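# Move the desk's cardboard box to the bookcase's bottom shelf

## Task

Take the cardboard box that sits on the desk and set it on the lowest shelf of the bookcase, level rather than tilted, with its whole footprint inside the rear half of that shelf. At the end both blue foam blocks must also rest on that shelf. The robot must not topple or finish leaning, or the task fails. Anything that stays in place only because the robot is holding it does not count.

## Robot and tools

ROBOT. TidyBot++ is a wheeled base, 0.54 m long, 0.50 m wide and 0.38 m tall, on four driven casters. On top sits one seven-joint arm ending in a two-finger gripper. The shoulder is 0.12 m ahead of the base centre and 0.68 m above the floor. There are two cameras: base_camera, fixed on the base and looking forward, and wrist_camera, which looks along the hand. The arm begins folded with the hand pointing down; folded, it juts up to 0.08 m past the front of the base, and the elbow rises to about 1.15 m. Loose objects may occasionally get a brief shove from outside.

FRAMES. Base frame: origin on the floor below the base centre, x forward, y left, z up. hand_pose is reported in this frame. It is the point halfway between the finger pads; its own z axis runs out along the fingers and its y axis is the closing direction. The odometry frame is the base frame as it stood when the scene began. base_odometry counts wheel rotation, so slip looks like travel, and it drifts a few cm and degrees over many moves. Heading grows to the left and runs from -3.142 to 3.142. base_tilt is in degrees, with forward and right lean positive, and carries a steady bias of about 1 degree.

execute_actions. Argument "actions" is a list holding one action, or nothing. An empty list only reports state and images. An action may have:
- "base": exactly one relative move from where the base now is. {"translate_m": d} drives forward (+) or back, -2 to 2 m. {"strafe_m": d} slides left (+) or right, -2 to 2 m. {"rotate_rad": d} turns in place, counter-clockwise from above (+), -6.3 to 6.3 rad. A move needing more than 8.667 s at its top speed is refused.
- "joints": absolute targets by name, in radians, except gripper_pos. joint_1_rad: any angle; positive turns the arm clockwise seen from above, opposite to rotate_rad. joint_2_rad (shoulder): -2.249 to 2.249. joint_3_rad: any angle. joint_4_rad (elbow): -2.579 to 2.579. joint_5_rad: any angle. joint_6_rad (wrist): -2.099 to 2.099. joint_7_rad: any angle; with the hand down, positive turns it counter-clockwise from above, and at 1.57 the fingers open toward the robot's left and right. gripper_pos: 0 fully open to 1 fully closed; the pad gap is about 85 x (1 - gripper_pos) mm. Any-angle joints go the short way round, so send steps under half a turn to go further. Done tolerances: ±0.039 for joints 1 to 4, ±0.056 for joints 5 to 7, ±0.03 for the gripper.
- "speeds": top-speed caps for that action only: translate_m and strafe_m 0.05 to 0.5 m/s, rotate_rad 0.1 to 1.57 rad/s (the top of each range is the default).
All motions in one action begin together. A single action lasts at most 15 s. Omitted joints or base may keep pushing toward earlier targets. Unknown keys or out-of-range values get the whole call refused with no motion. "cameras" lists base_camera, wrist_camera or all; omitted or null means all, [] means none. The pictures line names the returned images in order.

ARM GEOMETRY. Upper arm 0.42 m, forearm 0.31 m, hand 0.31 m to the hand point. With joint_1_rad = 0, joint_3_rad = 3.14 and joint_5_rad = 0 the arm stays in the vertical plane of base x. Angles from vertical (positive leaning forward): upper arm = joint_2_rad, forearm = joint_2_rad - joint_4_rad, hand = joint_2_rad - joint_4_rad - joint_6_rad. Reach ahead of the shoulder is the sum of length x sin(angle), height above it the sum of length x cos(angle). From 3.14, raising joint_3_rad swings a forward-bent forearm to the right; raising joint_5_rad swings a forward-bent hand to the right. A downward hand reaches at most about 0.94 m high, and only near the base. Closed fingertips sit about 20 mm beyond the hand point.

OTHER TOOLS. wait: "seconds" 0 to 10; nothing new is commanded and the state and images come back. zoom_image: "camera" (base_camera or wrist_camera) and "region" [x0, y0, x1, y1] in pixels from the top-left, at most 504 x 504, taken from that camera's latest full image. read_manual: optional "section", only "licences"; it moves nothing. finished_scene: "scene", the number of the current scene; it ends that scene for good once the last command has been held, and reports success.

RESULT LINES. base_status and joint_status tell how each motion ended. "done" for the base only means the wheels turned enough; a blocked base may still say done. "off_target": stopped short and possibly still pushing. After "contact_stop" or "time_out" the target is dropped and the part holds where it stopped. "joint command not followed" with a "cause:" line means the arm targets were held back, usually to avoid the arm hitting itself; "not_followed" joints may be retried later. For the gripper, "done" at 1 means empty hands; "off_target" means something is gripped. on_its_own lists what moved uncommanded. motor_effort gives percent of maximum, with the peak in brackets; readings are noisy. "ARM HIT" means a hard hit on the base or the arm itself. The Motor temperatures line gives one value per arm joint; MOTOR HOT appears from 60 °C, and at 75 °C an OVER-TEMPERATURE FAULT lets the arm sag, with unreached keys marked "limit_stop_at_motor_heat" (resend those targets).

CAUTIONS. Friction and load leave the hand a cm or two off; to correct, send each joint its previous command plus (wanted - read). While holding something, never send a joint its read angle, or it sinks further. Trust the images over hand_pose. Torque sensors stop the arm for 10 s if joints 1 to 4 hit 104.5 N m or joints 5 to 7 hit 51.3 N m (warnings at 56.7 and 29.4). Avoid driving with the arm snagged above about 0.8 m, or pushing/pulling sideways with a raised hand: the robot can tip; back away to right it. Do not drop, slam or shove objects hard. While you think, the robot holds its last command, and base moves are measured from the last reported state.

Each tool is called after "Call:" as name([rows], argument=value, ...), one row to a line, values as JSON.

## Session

Call:
execute_actions([
  {"joints":{"joint_1_rad":-1.0,"joint_2_rad":-0.3,"joint_4_rad":-2.2,"joint_6_rad":0.2,"joint_7_rad":1.6}},
], cameras=["wrist_camera"])

Call:
execute_actions([
  {"joints":{"joint_1_rad":1.5}},
], cameras=["wrist_camera"])

Scene clock: 2.27 s.
Motor temperatures (°C, as the motors report them): [35 32 34 35 41 39 40]
base_odometry: x=+0.000 y=+0.000 heading=+0.000 (m, m, rad; odometry frame)
base_tilt: forward=+0.1 right=+0.1 (deg)
base_status: not commanded
joint_positions: joint_1_rad=-0.990 joint_2_rad=-0.325 joint_3_rad=+3.109 joint_4_rad=-2.214 joint_5_rad=-0.052 joint_6_rad=+0.181 joint_7_rad=+1.575 gripper_pos=+0.000
joint_status: all done
motor_effort: joint_1_rad=+1(0) joint_2_rad=-8(7) joint_3_rad=+2(3) joint_4_rad=+22(22) joint_5_rad=-1(1) joint_6_rad=+8(8) joint_7_rad=-1(0) (%)
hand_pose: x=+0.3649 y=+0.4033 z=+0.9390 quat_wxyz=(-0.328, +0.666, +0.353, +0.569) (m; base frame)
pictures: wrist_camera
Images, in order (width x height): wrist_camera 644x476.

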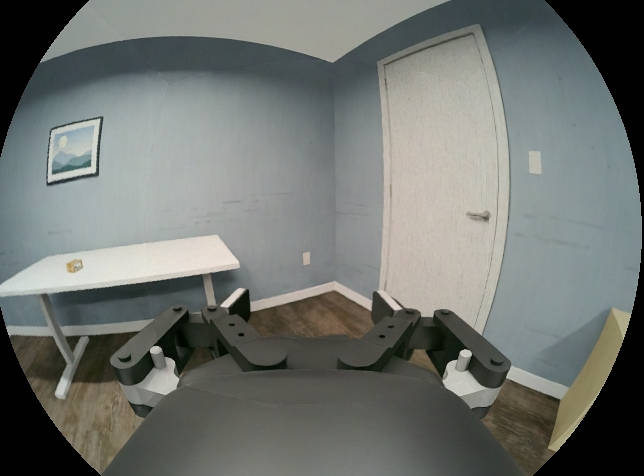

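Scene clock: 5.73 s.
Motor temperatures (°C, as the motors report them): [35 32 34 35 41 39 40]
base_odometry: x=+0.000 y=+0.000 heading=+0.000 (m, m, rad; odometry frame)
base_tilt: forward=+0.1 right=+0.1 (deg)
base_status: not commanded
joint_positions: joint_1_rad=+1.490 joint_2_rad=-0.323 joint_3_rad=+3.109 joint_4_rad=-2.214 joint_5_rad=-0.052 joint_6_rad=+0.181 joint_7_rad=+1.575 gripper_pos=+0.000
joint_status: all done
motor_effort: joint_1_rad=+1(2) joint_2_rad=-8(8) joint_3_rad=+2(3) joint_4_rad=+21(22) joint_5_rad=-1(0) joint_6_rad=+9(9) joint_7_rad=+0(0) (%)
hand_pose: x=+0.1726 y=-0.4698 z=+0.9380 quat_wxyz=(+0.431, +0.551, -0.516, +0.494) (m; base frame)
pictures: wrist_camera
Images, in order (width x height): wrist_camera 644x476.

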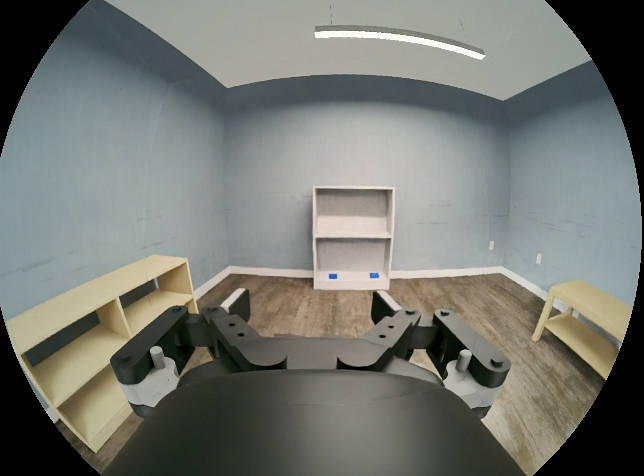

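Call:
execute_actions([
  {"base":{"rotate_rad":1.45},"joints":{"joint_1_rad":0.0,"joint_2_rad":0.0,"joint_4_rad":-1.2,"joint_6_rad":-0.6}},
])

Scene clock: 9.03 s.
Motor temperatures (°C, as the motors report them): [35 32 34 35 41 39 40]
base_odometry: x=+0.000 y=+0.000 heading=+1.448 (m, m, rad; odometry frame)
base_tilt: forward=+0.1 right=+0.1 (deg)
base_status: done
joint_positions: joint_1_rad=+0.009 joint_2_rad=-0.024 joint_3_rad=+3.107 joint_4_rad=-1.215 joint_5_rad=-0.052 joint_6_rad=-0.577 joint_7_rad=+1.575 gripper_pos=+0.000
joint_status: all done
motor_effort: joint_1_rad=+0(3) joint_2_rad=-18(19) joint_3_rad=+1(4) joint_4_rad=+21(23) joint_5_rad=-1(0) joint_6_rad=+8(8) joint_7_rad=+0(1) (%)
hand_pose: x=+0.7050 y=+0.0259 z=+1.1584 quat_wxyz=(-0.031, +0.773, +0.004, +0.634) (m; base frame)
pictures: base_camera, wrist_camera
Images, in order (width x height): base_camera 644x364, wrist_camera 644x476.

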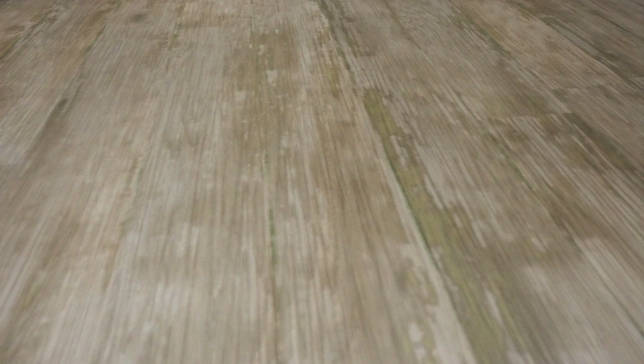

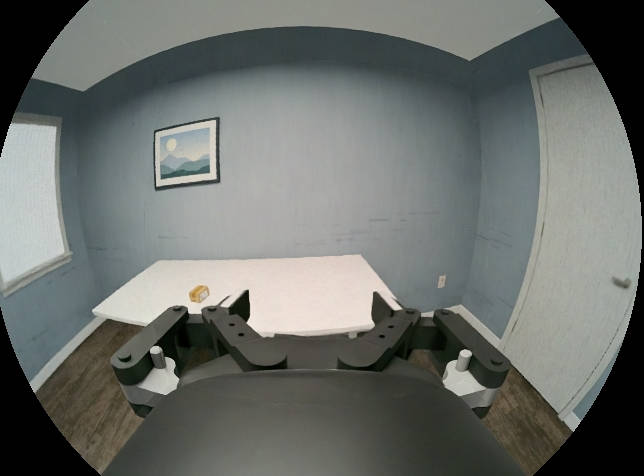

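Call:
execute_actions([
  {"base":{"rotate_rad":0.16}},
], cameras=[])

Call:
execute_actions([
  {"base":{"strafe_m":0.25},"joints":{"joint_2_rad":0.1,"joint_4_rad":-0.9,"joint_6_rad":-1.4}},
], cameras=[])

Call:
execute_actions([
  {"base":{"translate_m":0.45}},
])

Scene clock: 10.93 s.
Motor temperatures (°C, as the motors report them): [35 32 34 35 41 39 40]
base_odometry: x=+0.000 y=+0.000 heading=+1.607 (m, m, rad; odometry frame)
base_tilt: forward=+0.1 right=+0.1 (deg)
base_status: done
joint_positions: joint_1_rad=-0.003 joint_2_rad=-0.023 joint_3_rad=+3.105 joint_4_rad=-1.215 joint_5_rad=-0.052 joint_6_rad=-0.577 joint_7_rad=+1.575 gripper_pos=+0.000
joint_status: not commanded
motor_effort: joint_1_rad=+1(3) joint_2_rad=-18(18) joint_3_rad=+2(1) joint_4_rad=+21(21) joint_5_rad=-1(1) joint_6_rad=+9(9) joint_7_rad=+0(0) (%)
hand_pose: x=+0.7052 y=+0.0340 z=+1.1576 quat_wxyz=(-0.036, +0.773, +0.009, +0.633) (m; base frame)
pictures: none
No camera images: the call's "cameras" was empty. Leave "cameras" out to get every camera's image.

Scene clock: 12.70 s.
Motor temperatures (°C, as the motors report them): [35 32 34 35 41 39 40]
base_odometry: x=-0.250 y=-0.010 heading=+1.608 (m, m, rad; odometry frame)
base_tilt: forward=+0.1 right=+0.1 (deg)
base_status: done
joint_positions: joint_1_rad=-0.004 joint_2_rad=+0.078 joint_3_rad=+3.106 joint_4_rad=-0.916 joint_5_rad=-0.052 joint_6_rad=-1.384 joint_7_rad=+1.575 gripper_pos=+0.000
joint_status: all done
motor_effort: joint_1_rad=+1(4) joint_2_rad=-19(19) joint_3_rad=+2(1) joint_4_rad=+18(21) joint_5_rad=-1(2) joint_6_rad=+6(9) joint_7_rad=+0(1) (%)
hand_pose: x=+0.6287 y=+0.0367 z=+1.0483 quat_wxyz=(-0.034, +0.927, +0.025, +0.372) (m; base frame)
pictures: none
No camera images: the call's "cameras" was empty. Leave "cameras" out to get every camera's image.

Scene clock: 14.93 s.
Motor temperatures (°C, as the motors report them): [35 32 34 35 41 39 40]
base_odometry: x=-0.267 y=+0.440 heading=+1.609 (m, m, rad; odometry frame)
base_tilt: forward=+0.1 right=+0.1 (deg)
base_status: done
joint_positions: joint_1_rad=-0.004 joint_2_rad=+0.097 joint_3_rad=+3.106 joint_4_rad=-0.913 joint_5_rad=-0.052 joint_6_rad=-1.384 joint_7_rad=+1.575 gripper_pos=+0.000
joint_status: not commanded
motor_effort: joint_1_rad=+1(0) joint_2_rad=-19(23) joint_3_rad=+1(1) joint_4_rad=+18(19) joint_5_rad=-1(1) joint_6_rad=+6(7) joint_7_rad=+0(1) (%)
hand_pose: x=+0.6358 y=+0.0367 z=+1.0403 quat_wxyz=(-0.034, +0.930, +0.025, +0.365) (m; base frame)
pictures: base_camera, wrist_camera
Images, in order (width x height): base_camera 644x364, wrist_camera 644x476.

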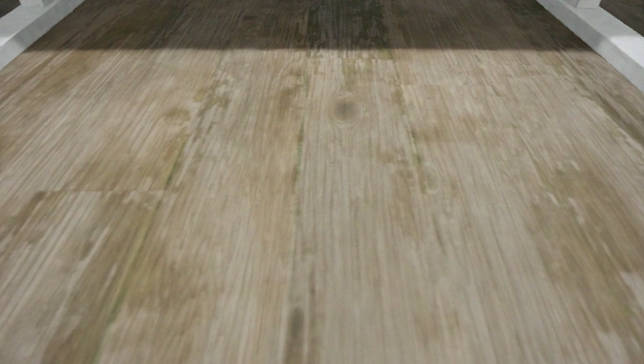

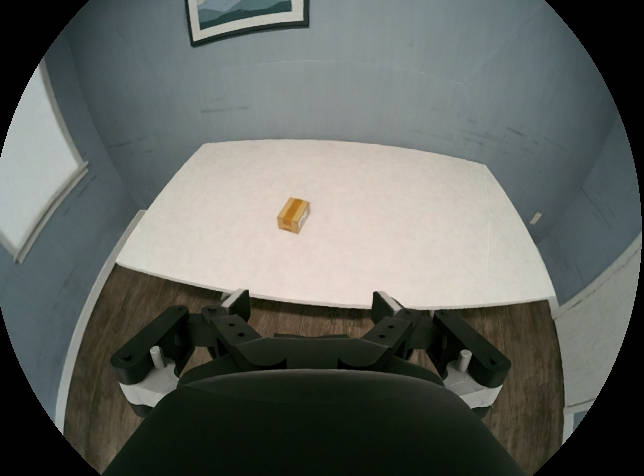

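Call:
execute_actions([
  {"base":{"strafe_m":0.07},"joints":{"joint_2_rad":0.35,"joint_4_rad":-1.0,"joint_6_rad":-1.79,"joint_7_rad":1.13}},
], cameras=[])

Call:
execute_actions([
  {"base":{"translate_m":0.42}},
], cameras=["wrist_camera"])

Scene clock: 17.53 s.
Motor temperatures (°C, as the motors report them): [35 32 34 35 41 39 40]
base_odometry: x=-0.337 y=+0.438 heading=+1.609 (m, m, rad; odometry frame)
base_tilt: forward=+0.1 right=+0.1 (deg)
base_status: done
joint_positions: joint_1_rad=-0.005 joint_2_rad=+0.355 joint_3_rad=+3.106 joint_4_rad=-0.996 joint_5_rad=-0.052 joint_6_rad=-1.769 joint_7_rad=+1.150 gripper_pos=+0.000
joint_status: all done
motor_effort: joint_1_rad=+1(2) joint_2_rad=-26(31) joint_3_rad=+1(1) joint_4_rad=+17(20) joint_5_rad=+0(2) joint_6_rad=+0(6) joint_7_rad=+0(0) (%)
hand_pose: x=+0.5773 y=+0.0331 z=+0.8343 quat_wxyz=(-0.033, +0.982, -0.184, +0.003) (m; base frame)
pictures: none
No camera images: the call's "cameras" was empty. Leave "cameras" out to get every camera's image.

Scene clock: 19.73 s.
Motor temperatures (°C, as the motors report them): [35 32 34 35 41 39 40]
base_odometry: x=-0.354 y=+0.858 heading=+1.609 (m, m, rad; odometry frame)
base_tilt: forward=+0.1 right=+0.1 (deg)
base_status: done
joint_positions: joint_1_rad=-0.005 joint_2_rad=+0.355 joint_3_rad=+3.106 joint_4_rad=-0.996 joint_5_rad=-0.052 joint_6_rad=-1.772 joint_7_rad=+1.150 gripper_pos=+0.000
joint_status: not commanded
motor_effort: joint_1_rad=+0(0) joint_2_rad=-28(31) joint_3_rad=+1(0) joint_4_rad=+17(19) joint_5_rad=-1(1) joint_6_rad=+0(1) joint_7_rad=+0(0) (%)
hand_pose: x=+0.5763 y=+0.0330 z=+0.8344 quat_wxyz=(-0.033, +0.982, -0.184, +0.002) (m; base frame)
pictures: wrist_camera
Images, in order (width x height): wrist_camera 644x476.

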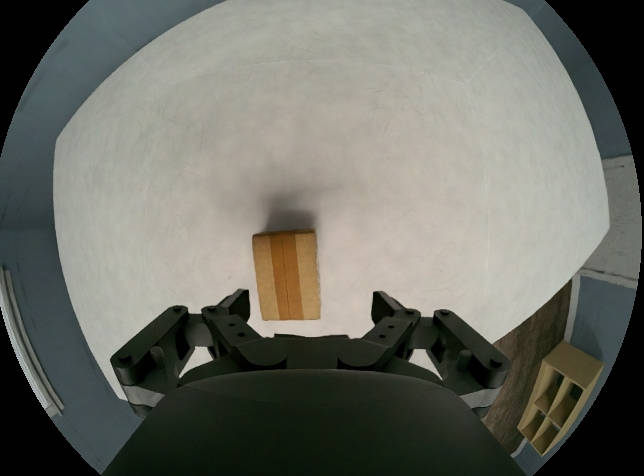

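Call:
execute_actions([
  {"joints":{"joint_1_rad":-0.04,"joint_2_rad":0.47,"joint_6_rad":-1.67}},
], cameras=["wrist_camera"])

Scene clock: 21.73 s.
Motor temperatures (°C, as the motors report them): [35 32 34 35 41 39 40]
base_odometry: x=-0.354 y=+0.858 heading=+1.609 (m, m, rad; odometry frame)
base_tilt: forward=+0.1 right=+0.1 (deg)
base_status: not commanded
joint_positions: joint_1_rad=-0.030 joint_2_rad=+0.466 joint_3_rad=+3.106 joint_4_rad=-0.996 joint_5_rad=-0.052 joint_6_rad=-1.688 joint_7_rad=+1.150 gripper_pos=+0.000
joint_status: all done
motor_effort: joint_1_rad=+1(1) joint_2_rad=-30(34) joint_3_rad=+1(1) joint_4_rad=+17(18) joint_5_rad=-1(1) joint_6_rad=+0(0) joint_7_rad=+0(0) (%)
hand_pose: x=+0.6156 y=+0.0466 z=+0.7813 quat_wxyz=(-0.032, +0.984, -0.175, -0.012) (m; base frame)
pictures: wrist_camera
Images, in order (width x height): wrist_camera 644x476.

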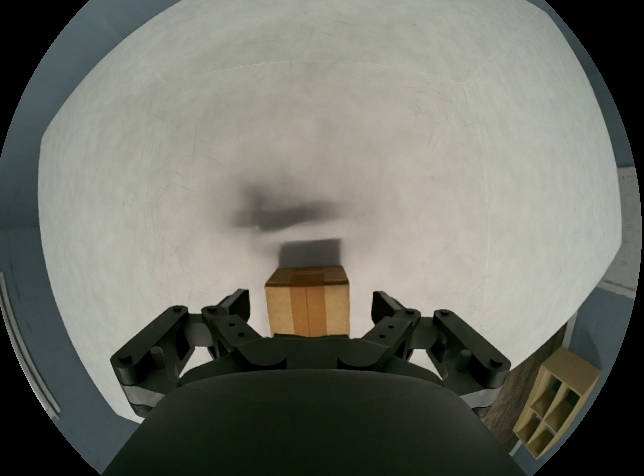

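Centred; lower a bit more.

Call:
execute_actions([
  {"joints":{"joint_2_rad":0.52,"joint_4_rad":-1.04,"joint_6_rad":-1.6}},
], cameras=[])

Call:
execute_actions([
  {"joints":{"gripper_pos":1}},
], cameras=["wrist_camera"])

Call:
execute_actions([
  {"joints":{"joint_1_rad":-0.04,"joint_2_rad":0.25}},
], cameras=["wrist_camera"])

Scene clock: 23.20 s.
Motor temperatures (°C, as the motors report them): [35 32 34 35 41 39 40]
base_odometry: x=-0.354 y=+0.858 heading=+1.609 (m, m, rad; odometry frame)
base_tilt: forward=+0.1 right=+0.1 (deg)
base_status: not commanded
joint_positions: joint_1_rad=-0.030 joint_2_rad=+0.509 joint_3_rad=+3.106 joint_4_rad=-1.027 joint_5_rad=-0.052 joint_6_rad=-1.619 joint_7_rad=+1.150 gripper_pos=+0.000
joint_status: all done
motor_effort: joint_1_rad=+1(1) joint_2_rad=-32(34) joint_3_rad=+0(1) joint_4_rad=+17(18) joint_5_rad=-1(1) joint_6_rad=-1(0) joint_7_rad=+0(0) (%)
hand_pose: x=+0.6317 y=+0.0478 z=+0.7502 quat_wxyz=(-0.032, +0.983, -0.177, -0.014) (m; base frame)
pictures: none
No camera images: the call's "cameras" was empty. Leave "cameras" out to get every camera's image.

Scene clock: 24.30 s.
Motor temperatures (°C, as the motors report them): [35 32 34 35 41 39 40]
base_odometry: x=-0.354 y=+0.857 heading=+1.609 (m, m, rad; odometry frame)
base_tilt: forward=+0.1 right=+0.1 (deg)
base_status: not commanded
joint_positions: joint_1_rad=-0.030 joint_2_rad=+0.505 joint_3_rad=+3.106 joint_4_rad=-1.028 joint_5_rad=-0.052 joint_6_rad=-1.618 joint_7_rad=+1.150 gripper_pos=+0.355
joint_status: gripper_pos off_target (ended at +0.355, target +1.000)
motor_effort: joint_1_rad=+1(0) joint_2_rad=-28(32) joint_3_rad=+1(0) joint_4_rad=+14(18) joint_5_rad=-1(2) joint_6_rad=+0(3) joint_7_rad=+0(0) (%)
hand_pose: x=+0.6314 y=+0.0478 z=+0.7515 quat_wxyz=(-0.032, +0.984, -0.177, -0.013) (m; base frame)
pictures: wrist_camera
Images, in order (width x height): wrist_camera 644x476.

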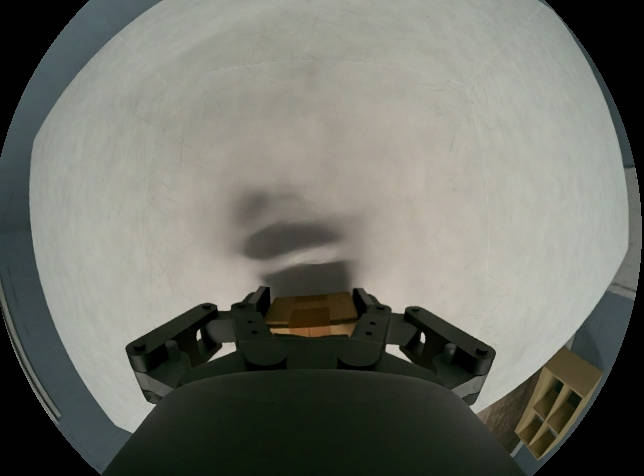

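Scene clock: 25.63 s.
Motor temperatures (°C, as the motors report them): [35 32 34 35 41 39 40]
base_odometry: x=-0.354 y=+0.857 heading=+1.609 (m, m, rad; odometry frame)
base_tilt: forward=+0.1 right=+0.1 (deg)
base_status: not commanded
joint_positions: joint_1_rad=-0.030 joint_2_rad=+0.250 joint_3_rad=+3.106 joint_4_rad=-1.036 joint_5_rad=-0.052 joint_6_rad=-1.618 joint_7_rad=+1.150 gripper_pos=+0.355
joint_status: all done
motor_effort: joint_1_rad=+1(1) joint_2_rad=-24(35) joint_3_rad=+1(1) joint_4_rad=+18(19) joint_5_rad=-1(1) joint_6_rad=+1(2) joint_7_rad=-1(0) (%)
hand_pose: x=+0.5955 y=+0.0466 z=+0.8759 quat_wxyz=(-0.058, +0.977, -0.172, +0.108) (m; base frame)
pictures: wrist_camera
Images, in order (width x height): wrist_camera 644x476.

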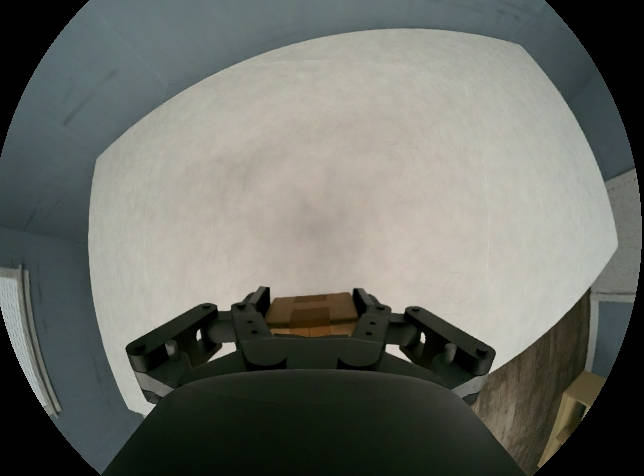

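Call:
execute_actions([
  {"base":{"translate_m":-0.6}},
], cameras=[])

Call:
execute_actions([
  {"base":{"rotate_rad":3.14},"joints":{"joint_2_rad":0.3,"joint_4_rad":-1.0,"joint_6_rad":-1.2,"joint_7_rad":1.6}},
], cameras=[])

Call:
execute_actions([
  {"base":{"translate_m":1.2}},
])

Scene clock: 29.77 s.
Motor temperatures (°C, as the motors report them): [35 32 34 35 41 39 40]
base_odometry: x=-0.331 y=+0.258 heading=+1.609 (m, m, rad; odometry frame)
base_tilt: forward=+0.1 right=+0.1 (deg)
base_status: done
joint_positions: joint_1_rad=-0.033 joint_2_rad=+0.251 joint_3_rad=+3.106 joint_4_rad=-1.036 joint_5_rad=-0.052 joint_6_rad=-1.616 joint_7_rad=+1.150 gripper_pos=+0.355
joint_status: not commanded
motor_effort: joint_1_rad=+1(3) joint_2_rad=-25(29) joint_3_rad=+1(2) joint_4_rad=+18(19) joint_5_rad=-2(3) joint_6_rad=+2(3) joint_7_rad=+0(0) (%)
hand_pose: x=+0.5960 y=+0.0481 z=+0.8757 quat_wxyz=(-0.058, +0.978, -0.171, +0.108) (m; base frame)
pictures: none
No camera images: the call's "cameras" was empty. Leave "cameras" out to get every camera's image.

Scene clock: 33.27 s.
Motor temperatures (°C, as the motors report them): [35 33 34 35 41 39 40]
base_odometry: x=-0.331 y=+0.258 heading=-1.535 (m, m, rad; odometry frame)
base_tilt: forward=+0.1 right=+0.1 (deg)
base_status: done
joint_positions: joint_1_rad=-0.044 joint_2_rad=+0.303 joint_3_rad=+3.108 joint_4_rad=-1.011 joint_5_rad=-0.052 joint_6_rad=-1.201 joint_7_rad=+1.596 gripper_pos=+0.355
joint_status: all done
motor_effort: joint_1_rad=+0(4) joint_2_rad=-29(33) joint_3_rad=+1(2) joint_4_rad=+21(22) joint_5_rad=-1(3) joint_6_rad=+6(6) joint_7_rad=+0(1) (%)
hand_pose: x=+0.7278 y=+0.0611 z=+0.9115 quat_wxyz=(-0.039, +0.950, +0.045, +0.307) (m; base frame)
pictures: none
No camera images: the call's "cameras" was empty. Leave "cameras" out to get every camera's image.

Scene clock: 37.03 s.
Motor temperatures (°C, as the motors report them): [35 33 34 35 41 39 40]
base_odometry: x=-0.286 y=-0.941 heading=-1.534 (m, m, rad; odometry frame)
base_tilt: forward=+0.1 right=+0.1 (deg)
base_status: done
joint_positions: joint_1_rad=-0.044 joint_2_rad=+0.303 joint_3_rad=+3.108 joint_4_rad=-1.011 joint_5_rad=-0.052 joint_6_rad=-1.201 joint_7_rad=+1.596 gripper_pos=+0.355
joint_status: not commanded
motor_effort: joint_1_rad=+1(1) joint_2_rad=-30(32) joint_3_rad=+1(0) joint_4_rad=+21(22) joint_5_rad=-1(2) joint_6_rad=+6(6) joint_7_rad=-1(0) (%)
hand_pose: x=+0.7277 y=+0.0610 z=+0.9119 quat_wxyz=(-0.039, +0.950, +0.045, +0.307) (m; base frame)
pictures: base_camera, wrist_camera
Images, in order (width x height): base_camera 644x364, wrist_camera 644x476.

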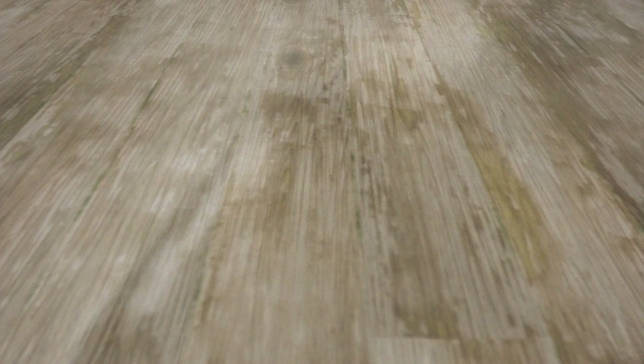

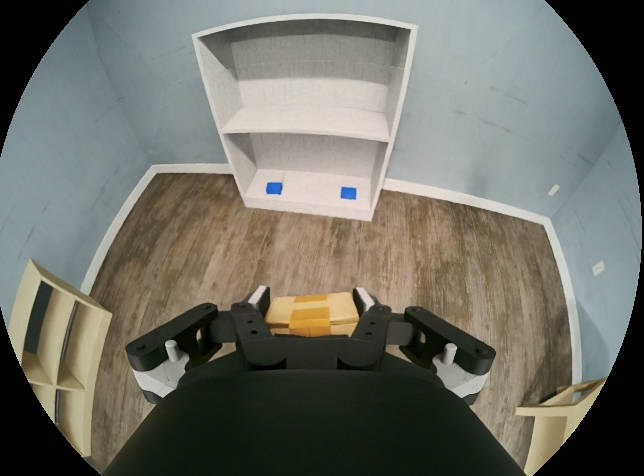

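Call:
execute_actions([
  {"base":{"translate_m":0.5},"joints":{"joint_2_rad":1.55,"joint_4_rad":-0.95,"joint_6_rad":-0.35,"joint_7_rad":0.0}},
])

Scene clock: 40.43 s.
Motor temperatures (°C, as the motors report them): [35 33 34 35 41 40 40]
base_odometry: x=-0.267 y=-1.441 heading=-1.533 (m, m, rad; odometry frame)
base_tilt: forward=+0.1 right=+0.1 (deg)
base_status: done
joint_positions: joint_1_rad=-0.044 joint_2_rad=+1.543 joint_3_rad=+3.108 joint_4_rad=-0.968 joint_5_rad=-0.052 joint_6_rad=-0.374 joint_7_rad=+0.022 gripper_pos=+0.355
joint_status: all done
motor_effort: joint_1_rad=+1(2) joint_2_rad=-46(51) joint_3_rad=+0(1) joint_4_rad=+12(21) joint_5_rad=-1(2) joint_6_rad=+3(6) joint_7_rad=+0(1) (%)
hand_pose: x=+0.8022 y=+0.0565 z=+0.1395 quat_wxyz=(-0.112, +0.707, -0.695, +0.068) (m; base frame)
pictures: base_camera, wrist_camera
Images, in order (width x height): base_camera 644x364, wrist_camera 644x476.

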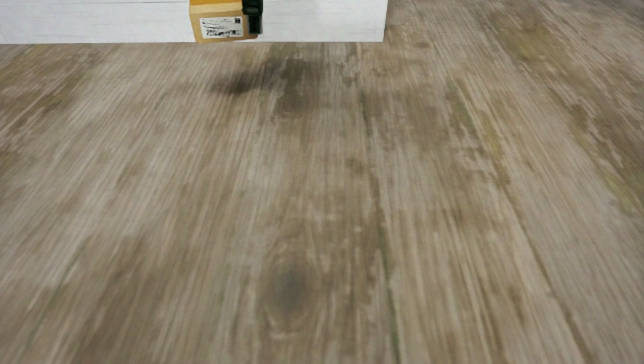

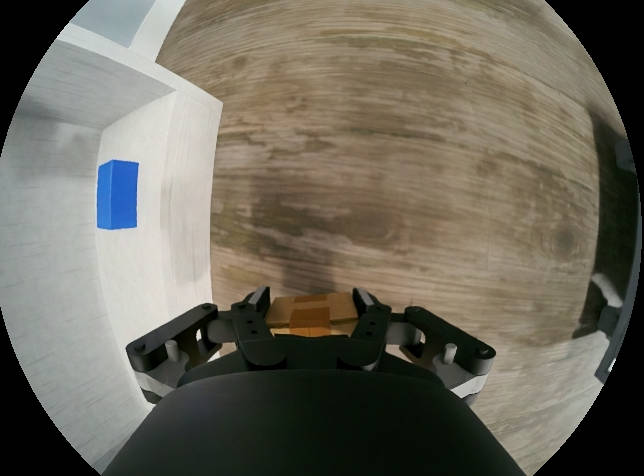

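Call:
execute_actions([
  {"base":{"strafe_m":0.2},"joints":{"joint_2_rad":1.44,"joint_6_rad":-0.46}},
], cameras=[])

Call:
execute_actions([
  {"base":{"translate_m":0.25},"speeds":{"translate_m":0.1}},
])

Scene clock: 42.90 s.
Motor temperatures (°C, as the motors report them): [35 33 34 35 41 39 40]
base_odometry: x=-0.067 y=-1.434 heading=-1.533 (m, m, rad; odometry frame)
base_tilt: forward=+0.1 right=+0.1 (deg)
base_status: done
joint_positions: joint_1_rad=-0.048 joint_2_rad=+1.448 joint_3_rad=+3.108 joint_4_rad=-0.959 joint_5_rad=-0.052 joint_6_rad=-0.440 joint_7_rad=+0.022 gripper_pos=+0.355
joint_status: all done
motor_effort: joint_1_rad=+1(5) joint_2_rad=-47(49) joint_3_rad=-1(2) joint_4_rad=+13(14) joint_5_rad=-1(2) joint_6_rad=+3(3) joint_7_rad=+0(0) (%)
hand_pose: x=+0.8355 y=+0.0616 z=+0.2031 quat_wxyz=(-0.127, +0.708, -0.690, +0.080) (m; base frame)
pictures: none
No camera images: the call's "cameras" was empty. Leave "cameras" out to get every camera's image.

Scene clock: 45.93 s.
Motor temperatures (°C, as the motors report them): [35 33 34 35 41 39 40]
base_odometry: x=-0.057 y=-1.684 heading=-1.533 (m, m, rad; odometry frame)
base_tilt: forward=+0.1 right=+0.1 (deg)
base_status: done
joint_positions: joint_1_rad=-0.048 joint_2_rad=+1.449 joint_3_rad=+3.108 joint_4_rad=-0.959 joint_5_rad=-0.052 joint_6_rad=-0.443 joint_7_rad=+0.022 gripper_pos=+0.355
joint_status: not commanded
motor_effort: joint_1_rad=+1(2) joint_2_rad=-47(51) joint_3_rad=+0(1) joint_4_rad=+14(16) joint_5_rad=-1(1) joint_6_rad=+3(3) joint_7_rad=+0(0) (%)
hand_pose: x=+0.8345 y=+0.0615 z=+0.2027 quat_wxyz=(-0.126, +0.708, -0.691, +0.078) (m; base frame)
pictures: base_camera, wrist_camera
Images, in order (width x height): base_camera 644x364, wrist_camera 644x476.

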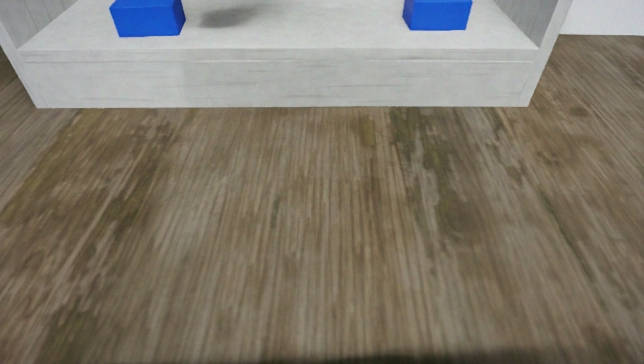

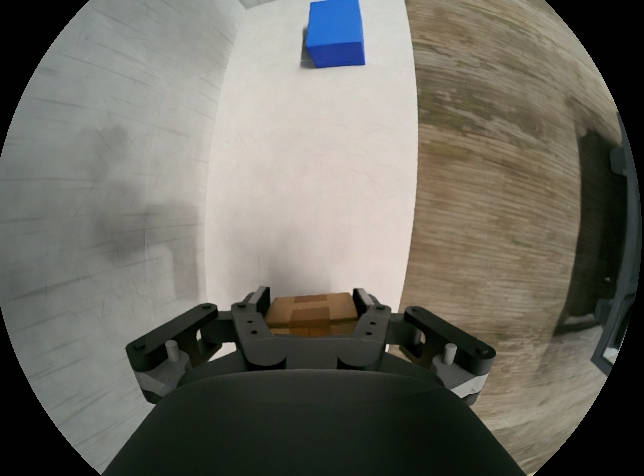

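Call:
execute_actions([
  {"base":{"strafe_m":-0.07}},
], cameras=[])

Call:
execute_actions([
  {"base":{"translate_m":0.13},"speeds":{"translate_m":0.08}},
])

Scene clock: 47.90 s.
Motor temperatures (°C, as the motors report them): [35 33 34 35 41 39 40]
base_odometry: x=-0.127 y=-1.687 heading=-1.532 (m, m, rad; odometry frame)
base_tilt: forward=+0.1 right=+0.1 (deg)
base_status: done
joint_positions: joint_1_rad=-0.035 joint_2_rad=+1.449 joint_3_rad=+3.108 joint_4_rad=-0.959 joint_5_rad=-0.052 joint_6_rad=-0.443 joint_7_rad=+0.022 gripper_pos=+0.355
joint_status: not commanded
motor_effort: joint_1_rad=+1(4) joint_2_rad=-47(47) joint_3_rad=+0(2) joint_4_rad=+13(14) joint_5_rad=-1(1) joint_6_rad=+2(3) joint_7_rad=-1(1) (%)
hand_pose: x=+0.8352 y=+0.0525 z=+0.2026 quat_wxyz=(-0.125, +0.704, -0.695, +0.079) (m; base frame)
pictures: none
No camera images: the call's "cameras" was empty. Leave "cameras" out to get every camera's image.

Scene clock: 52.17 s.
Motor temperatures (°C, as the motors report them): [35 33 34 35 41 39 40]
base_odometry: x=-0.124 y=-1.771 heading=-1.532 (m, m, rad; odometry frame)
base_tilt: forward=+0.1 right=+0.1 (deg)
base_status: translate_m time_out (by the wheels' count: +0.084 of +0.130)
joint_positions: joint_1_rad=-0.042 joint_2_rad=+1.527 joint_3_rad=+3.108 joint_4_rad=-1.022 joint_5_rad=-0.052 joint_6_rad=-0.438 joint_7_rad=+0.021 gripper_pos=+0.355
joint_status: not commanded
motor_effort: joint_1_rad=+1(5) joint_2_rad=-60(74) joint_3_rad=-1(3) joint_4_rad=+25(30) joint_5_rad=-1(2) joint_6_rad=+1(10) joint_7_rad=+0(1) (%)
hand_pose: x=+0.7608 y=+0.0544 z=+0.1328 quat_wxyz=(-0.075, +0.710, -0.699, +0.032) (m; base frame)
pictures: base_camera, wrist_camera
Images, in order (width x height): base_camera 644x364, wrist_camera 644x476.

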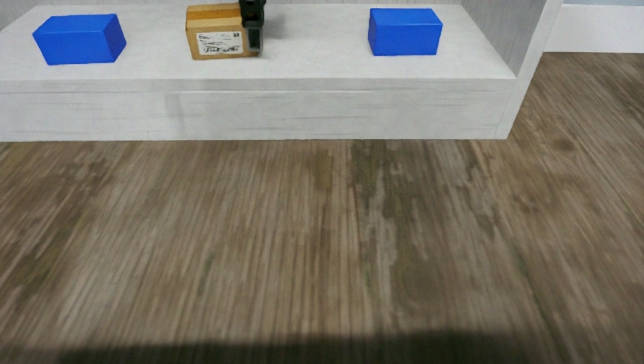

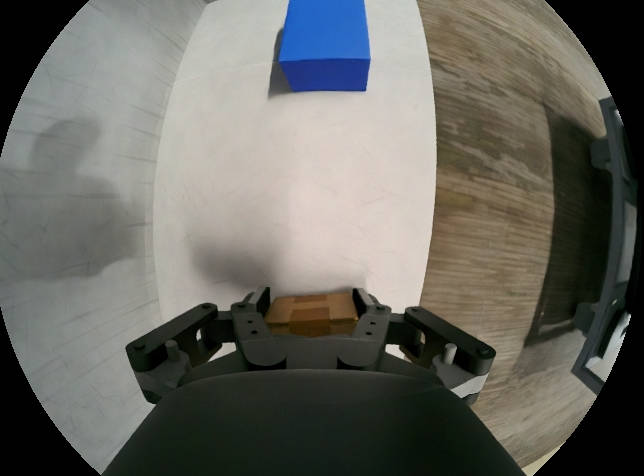

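Call:
execute_actions([
  {"base":{"translate_m":-0.03},"joints":{"joint_2_rad":1.55,"joint_4_rad":-1.0,"gripper_pos":0}},
], cameras=[])

Call:
execute_actions([
  {"joints":{"joint_2_rad":1.4,"joint_4_rad":-1.0}},
], cameras=[])

Call:
execute_actions([
  {"base":{"translate_m":-0.2}},
])

Scene clock: 53.90 s.
Motor temperatures (°C, as the motors report them): [35 33 34 35 41 39 40]
base_odometry: x=-0.125 y=-1.741 heading=-1.533 (m, m, rad; odometry frame)
base_tilt: forward=+0.1 right=+0.1 (deg)
base_status: done
joint_positions: joint_1_rad=-0.042 joint_2_rad=+1.542 joint_3_rad=+3.108 joint_4_rad=-0.990 joint_5_rad=-0.052 joint_6_rad=-0.441 joint_7_rad=+0.021 gripper_pos=+0.000
joint_status: all done
motor_effort: joint_1_rad=+1(2) joint_2_rad=-44(56) joint_3_rad=+0(0) joint_4_rad=+11(21) joint_5_rad=-1(2) joint_6_rad=+2(4) joint_7_rad=-1(0) (%)
hand_pose: x=+0.7700 y=+0.0546 z=+0.1301 quat_wxyz=(-0.080, +0.710, -0.699, +0.037) (m; base frame)
pictures: none
No camera images: the call's "cameras" was empty. Leave "cameras" out to get every camera's image.

Scene clock: 54.97 s.
Motor temperatures (°C, as the motors report them): [35 34 34 35 41 39 40]
TORQUE WARNING: joint_2_rad reached its warning level (56.7 N m).
base_odometry: x=-0.125 y=-1.740 heading=-1.533 (m, m, rad; odometry frame)
base_tilt: forward=+0.1 right=+0.1 (deg)
base_status: not commanded
joint_positions: joint_1_rad=-0.042 joint_2_rad=+1.475 joint_3_rad=+3.108 joint_4_rad=-1.012 joint_5_rad=-0.052 joint_6_rad=-0.439 joint_7_rad=+0.021 gripper_pos=+0.000
joint_status: joint_2_rad off_target (ended at +1.475, target +1.400); the others done
motor_effort: joint_1_rad=+2(3) joint_2_rad=-53(62) joint_3_rad=+0(1) joint_4_rad=+16(19) joint_5_rad=+0(0) joint_6_rad=+1(6) joint_7_rad=+0(0) (%)
hand_pose: x=+0.7940 y=+0.0558 z=+0.1698 quat_wxyz=(-0.097, +0.709, -0.697, +0.053) (m; base frame)
pictures: none
No camera images: the call's "cameras" was empty. Leave "cameras" out to get every camera's image.

Scene clock: 56.67 s.
Motor temperatures (°C, as the motors report them): [35 34 34 35 41 39 40]
base_odometry: x=-0.133 y=-1.540 heading=-1.531 (m, m, rad; odometry frame)
base_tilt: forward=+0.1 right=+0.2 (deg)
base_status: done
joint_positions: joint_1_rad=-0.042 joint_2_rad=+1.404 joint_3_rad=+3.108 joint_4_rad=-1.005 joint_5_rad=-0.052 joint_6_rad=-0.442 joint_7_rad=+0.021 gripper_pos=+0.000
joint_status: not commanded
on_its_own: joint_2_rad moved -0.071 to your old target +1.400
motor_effort: joint_1_rad=+1(2) joint_2_rad=-45(54) joint_3_rad=+0(1) joint_4_rad=+13(16) joint_5_rad=-1(1) joint_6_rad=+3(2) joint_7_rad=+0(0) (%)
hand_pose: x=+0.8320 y=+0.0570 z=+0.2211 quat_wxyz=(-0.125, +0.706, -0.693, +0.079) (m; base frame)
pictures: base_camera, wrist_camera
Images, in order (width x height): base_camera 644x364, wrist_camera 644x476.

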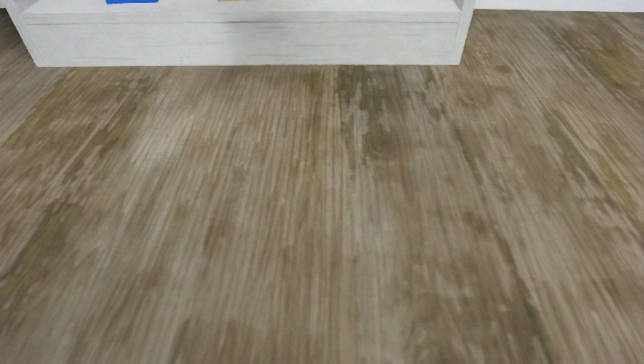

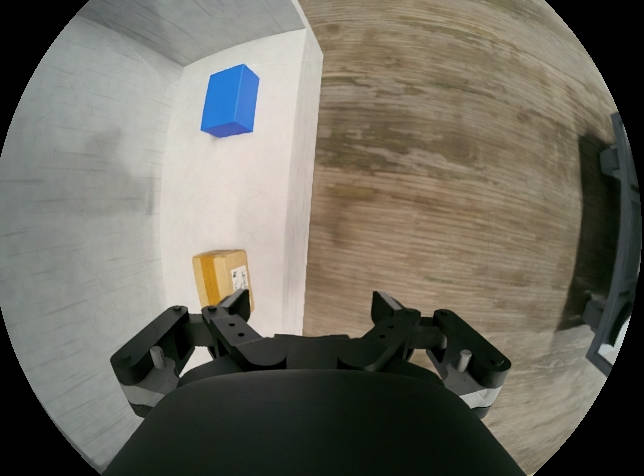

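Call:
execute_actions([
  {"base":{"translate_m":-0.15},"joints":{"joint_2_rad":1.88,"joint_4_rad":-0.5,"joint_6_rad":0.18,"joint_7_rad":1.57,"gripper_pos":0.4}},
], cameras=[])

Call:
execute_actions([
  {"base":{"translate_m":0.13},"speeds":{"translate_m":0.1}},
])

Scene clock: 59.40 s.
Motor temperatures (°C, as the motors report them): [35 34 34 35 41 39 40]
base_odometry: x=-0.139 y=-1.390 heading=-1.530 (m, m, rad; odometry frame)
base_tilt: forward=+0.1 right=+0.2 (deg)
base_status: done
joint_positions: joint_1_rad=-0.041 joint_2_rad=+1.859 joint_3_rad=+3.108 joint_4_rad=-0.515 joint_5_rad=-0.052 joint_6_rad=+0.160 joint_7_rad=+1.553 gripper_pos=+0.400
joint_status: all done
motor_effort: joint_1_rad=+1(4) joint_2_rad=-47(49) joint_3_rad=+0(1) joint_4_rad=+16(17) joint_5_rad=+0(1) joint_6_rad=+7(7) joint_7_rad=+1(1) (%)
hand_pose: x=+0.9888 y=+0.0435 z=+0.1497 quat_wxyz=(-0.033, +0.894, -0.026, +0.446) (m; base frame)
pictures: none
No camera images: the call's "cameras" was empty. Leave "cameras" out to get every camera's image.

Scene clock: 61.23 s.
Motor temperatures (°C, as the motors report them): [35 34 34 35 41 40 40]
base_odometry: x=-0.134 y=-1.520 heading=-1.529 (m, m, rad; odometry frame)
base_tilt: forward=+0.1 right=+0.1 (deg)
base_status: done
joint_positions: joint_1_rad=-0.041 joint_2_rad=+1.863 joint_3_rad=+3.108 joint_4_rad=-0.512 joint_5_rad=-0.052 joint_6_rad=+0.160 joint_7_rad=+1.553 gripper_pos=+0.400
joint_status: not commanded
motor_effort: joint_1_rad=+1(4) joint_2_rad=-48(49) joint_3_rad=+0(0) joint_4_rad=+16(17) joint_5_rad=+0(1) joint_6_rad=+7(8) joint_7_rad=+0(1) (%)
hand_pose: x=+0.9880 y=+0.0433 z=+0.1477 quat_wxyz=(-0.033, +0.894, -0.026, +0.446) (m; base frame)
pictures: base_camera, wrist_camera
Images, in order (width x height): base_camera 644x364, wrist_camera 644x476.

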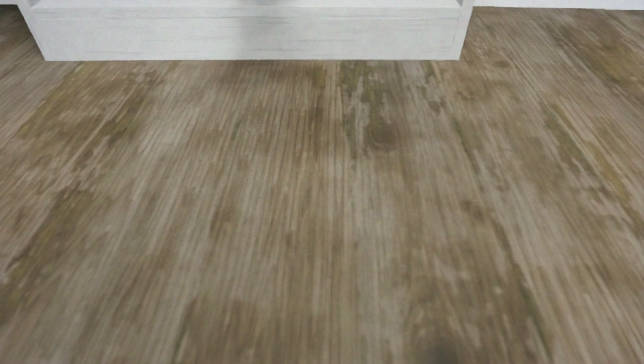

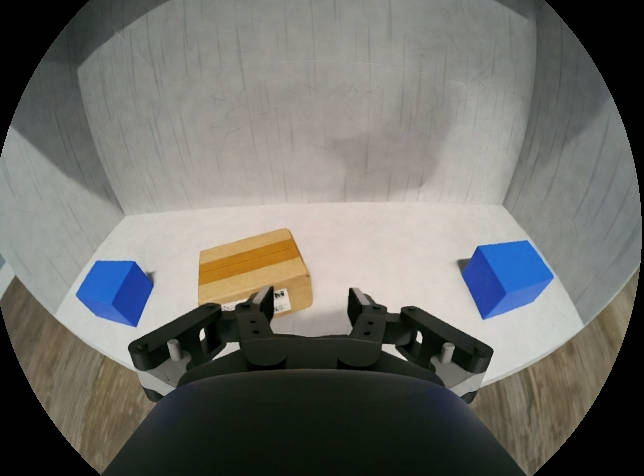

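Call:
execute_actions([
  {"base":{"translate_m":-0.03}},
], cameras=[])

Call:
execute_actions([
  {"base":{"strafe_m":0.06},"joints":{"joint_2_rad":1.91,"gripper_pos":0.2}},
], cameras=[])

Call:
execute_actions([
  {"base":{"translate_m":0.13},"speeds":{"translate_m":0.06}},
])

Scene clock: 62.50 s.
Motor temperatures (°C, as the motors report them): [35 34 34 35 41 40 40]
base_odometry: x=-0.135 y=-1.491 heading=-1.529 (m, m, rad; odometry frame)
base_tilt: forward=+0.1 right=+0.1 (deg)
base_status: done
joint_positions: joint_1_rad=-0.041 joint_2_rad=+1.868 joint_3_rad=+3.108 joint_4_rad=-0.510 joint_5_rad=-0.052 joint_6_rad=+0.160 joint_7_rad=+1.553 gripper_pos=+0.400
joint_status: not commanded
motor_effort: joint_1_rad=+1(4) joint_2_rad=-48(49) joint_3_rad=+1(0) joint_4_rad=+16(17) joint_5_rad=-1(1) joint_6_rad=+6(7) joint_7_rad=+1(1) (%)
hand_pose: x=+0.9861 y=+0.0429 z=+0.1443 quat_wxyz=(-0.033, +0.895, -0.026, +0.444) (m; base frame)
pictures: none
No camera images: the call's "cameras" was empty. Leave "cameras" out to get every camera's image.

Scene clock: 63.80 s.
Motor temperatures (°C, as the motors report them): [35 34 34 35 41 40 40]
base_odometry: x=-0.075 y=-1.488 heading=-1.530 (m, m, rad; odometry frame)
base_tilt: forward=+0.1 right=+0.1 (deg)
base_status: done
joint_positions: joint_1_rad=-0.045 joint_2_rad=+1.895 joint_3_rad=+3.108 joint_4_rad=-0.509 joint_5_rad=-0.052 joint_6_rad=+0.160 joint_7_rad=+1.553 gripper_pos=+0.200
joint_status: all done
motor_effort: joint_1_rad=+1(5) joint_2_rad=-47(49) joint_3_rad=+0(0) joint_4_rad=+16(17) joint_5_rad=+0(0) joint_6_rad=+7(6) joint_7_rad=+0(1) (%)
hand_pose: x=+0.9715 y=+0.0461 z=+0.1215 quat_wxyz=(-0.033, +0.901, -0.024, +0.432) (m; base frame)
pictures: none
No camera images: the call's "cameras" was empty. Leave "cameras" out to get every camera's image.

Scene clock: 66.43 s.
Motor temperatures (°C, as the motors report them): [35 34 34 35 41 40 40]
base_odometry: x=-0.069 y=-1.618 heading=-1.529 (m, m, rad; odometry frame)
base_tilt: forward=+0.1 right=+0.2 (deg)
base_status: done
joint_positions: joint_1_rad=-0.045 joint_2_rad=+1.896 joint_3_rad=+3.108 joint_4_rad=-0.509 joint_5_rad=-0.052 joint_6_rad=+0.160 joint_7_rad=+1.553 gripper_pos=+0.200
joint_status: not commanded
motor_effort: joint_1_rad=+1(2) joint_2_rad=-47(49) joint_3_rad=+1(0) joint_4_rad=+16(17) joint_5_rad=-1(0) joint_6_rad=+6(8) joint_7_rad=+1(0) (%)
hand_pose: x=+0.9709 y=+0.0457 z=+0.1204 quat_wxyz=(-0.033, +0.901, -0.024, +0.432) (m; base frame)
pictures: base_camera, wrist_camera
Images, in order (width x height): base_camera 644x364, wrist_camera 644x476.

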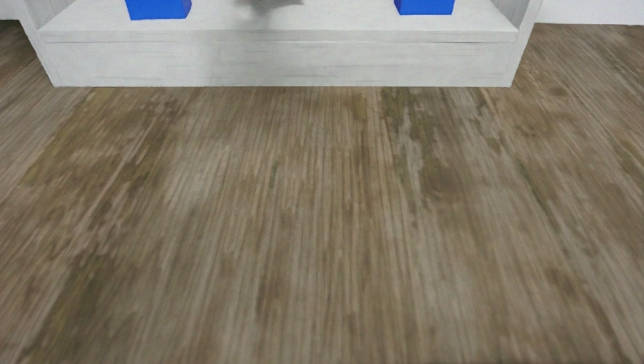

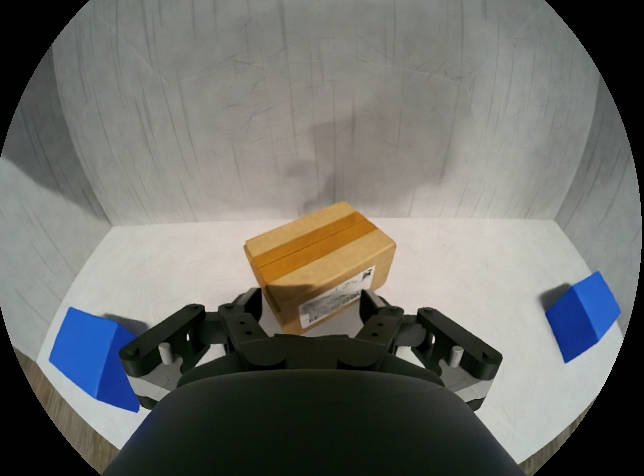

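Call:
execute_actions([
  {"base":{"translate_m":-0.05}},
], cameras=[])

Call:
execute_actions([
  {"base":{"strafe_m":0.035},"joints":{"gripper_pos":0.8}},
], cameras=[])

Call:
execute_actions([
  {"base":{"translate_m":0.11},"speeds":{"translate_m":0.05}},
])

Scene clock: 68.17 s.
Motor temperatures (°C, as the motors report them): [35 34 34 35 41 40 40]
base_odometry: x=-0.072 y=-1.568 heading=-1.529 (m, m, rad; odometry frame)
base_tilt: forward=+0.1 right=+0.1 (deg)
base_status: done
joint_positions: joint_1_rad=-0.044 joint_2_rad=+1.900 joint_3_rad=+3.108 joint_4_rad=-0.508 joint_5_rad=-0.052 joint_6_rad=+0.161 joint_7_rad=+1.553 gripper_pos=+0.200
joint_status: not commanded
motor_effort: joint_1_rad=+1(5) joint_2_rad=-48(48) joint_3_rad=+0(0) joint_4_rad=+16(17) joint_5_rad=+0(0) joint_6_rad=+7(8) joint_7_rad=+0(0) (%)
hand_pose: x=+0.9695 y=+0.0450 z=+0.1179 quat_wxyz=(-0.033, +0.901, -0.025, +0.431) (m; base frame)
pictures: none
No camera images: the call's "cameras" was empty. Leave "cameras" out to get every camera's image.

Scene clock: 69.03 s.
Motor temperatures (°C, as the motors report them): [35 34 34 35 41 40 40]
base_odometry: x=-0.037 y=-1.567 heading=-1.530 (m, m, rad; odometry frame)
base_tilt: forward=+0.1 right=+0.1 (deg)
base_status: done
joint_positions: joint_1_rad=-0.046 joint_2_rad=+1.900 joint_3_rad=+3.108 joint_4_rad=-0.505 joint_5_rad=-0.052 joint_6_rad=+0.167 joint_7_rad=+1.553 gripper_pos=+0.800
joint_status: all done
motor_effort: joint_1_rad=+1(3) joint_2_rad=-45(46) joint_3_rad=+1(1) joint_4_rad=+15(15) joint_5_rad=+0(0) joint_6_rad=+6(6) joint_7_rad=+0(1) (%)
hand_pose: x=+0.9716 y=+0.0459 z=+0.1204 quat_wxyz=(-0.033, +0.900, -0.024, +0.435) (m; base frame)
pictures: none
No camera images: the call's "cameras" was empty. Leave "cameras" out to get every camera's image.

Scene clock: 73.93 s.
Motor temperatures (°C, as the motors report them): [35 34 34 35 41 40 40]
base_odometry: x=-0.032 y=-1.674 heading=-1.530 (m, m, rad; odometry frame)
base_tilt: forward=+0.1 right=+0.1 (deg)
base_status: translate_m time_out (by the wheels' count: +0.108 of +0.110)
joint_positions: joint_1_rad=-0.046 joint_2_rad=+1.872 joint_3_rad=+3.108 joint_4_rad=-0.563 joint_5_rad=-0.052 joint_6_rad=+0.168 joint_7_rad=+1.553 gripper_pos=+0.800
joint_status: not commanded
motor_effort: joint_1_rad=+3(4) joint_2_rad=-39(48) joint_3_rad=+2(0) joint_4_rad=+27(29) joint_5_rad=+0(0) joint_6_rad=+10(10) joint_7_rad=+1(1) (%)
hand_pose: x=+0.9630 y=+0.0473 z=+0.1193 quat_wxyz=(-0.033, +0.905, -0.023, +0.422) (m; base frame)
pictures: base_camera, wrist_camera
Images, in order (width x height): base_camera 644x364, wrist_camera 644x476.

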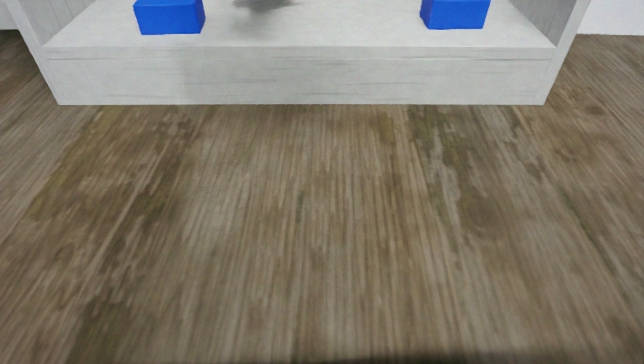

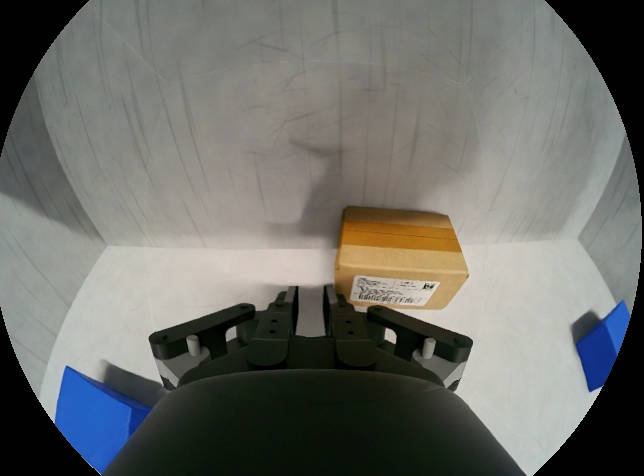

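Box now squared against the back wall. Back out.

Call:
execute_actions([
  {"base":{"translate_m":-0.35},"speeds":{"translate_m":0.25}},
], cameras=["wrist_camera"])

Scene clock: 76.47 s.
Motor temperatures (°C, as the motors report them): [35 34 34 35 41 40 40]
base_odometry: x=-0.046 y=-1.325 heading=-1.529 (m, m, rad; odometry frame)
base_tilt: forward=+0.1 right=+0.1 (deg)
base_status: done
joint_positions: joint_1_rad=-0.041 joint_2_rad=+1.902 joint_3_rad=+3.108 joint_4_rad=-0.499 joint_5_rad=-0.052 joint_6_rad=+0.168 joint_7_rad=+1.553 gripper_pos=+0.800
joint_status: not commanded
motor_effort: joint_1_rad=+1(5) joint_2_rad=-46(50) joint_3_rad=+0(0) joint_4_rad=+16(25) joint_5_rad=-1(0) joint_6_rad=+6(11) joint_7_rad=-1(1) (%)
hand_pose: x=+0.9737 y=+0.0420 z=+0.1222 quat_wxyz=(-0.032, +0.898, -0.026, +0.438) (m; base frame)
pictures: wrist_camera
Images, in order (width x height): wrist_camera 644x476.

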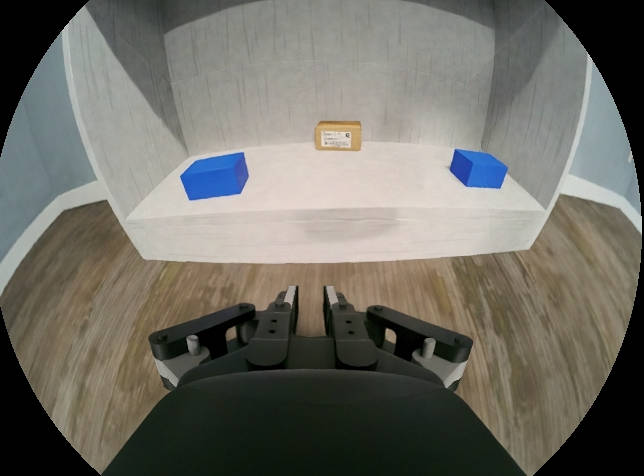

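Call:
finished_scene(scene=2)

The scene is finished: the task was done.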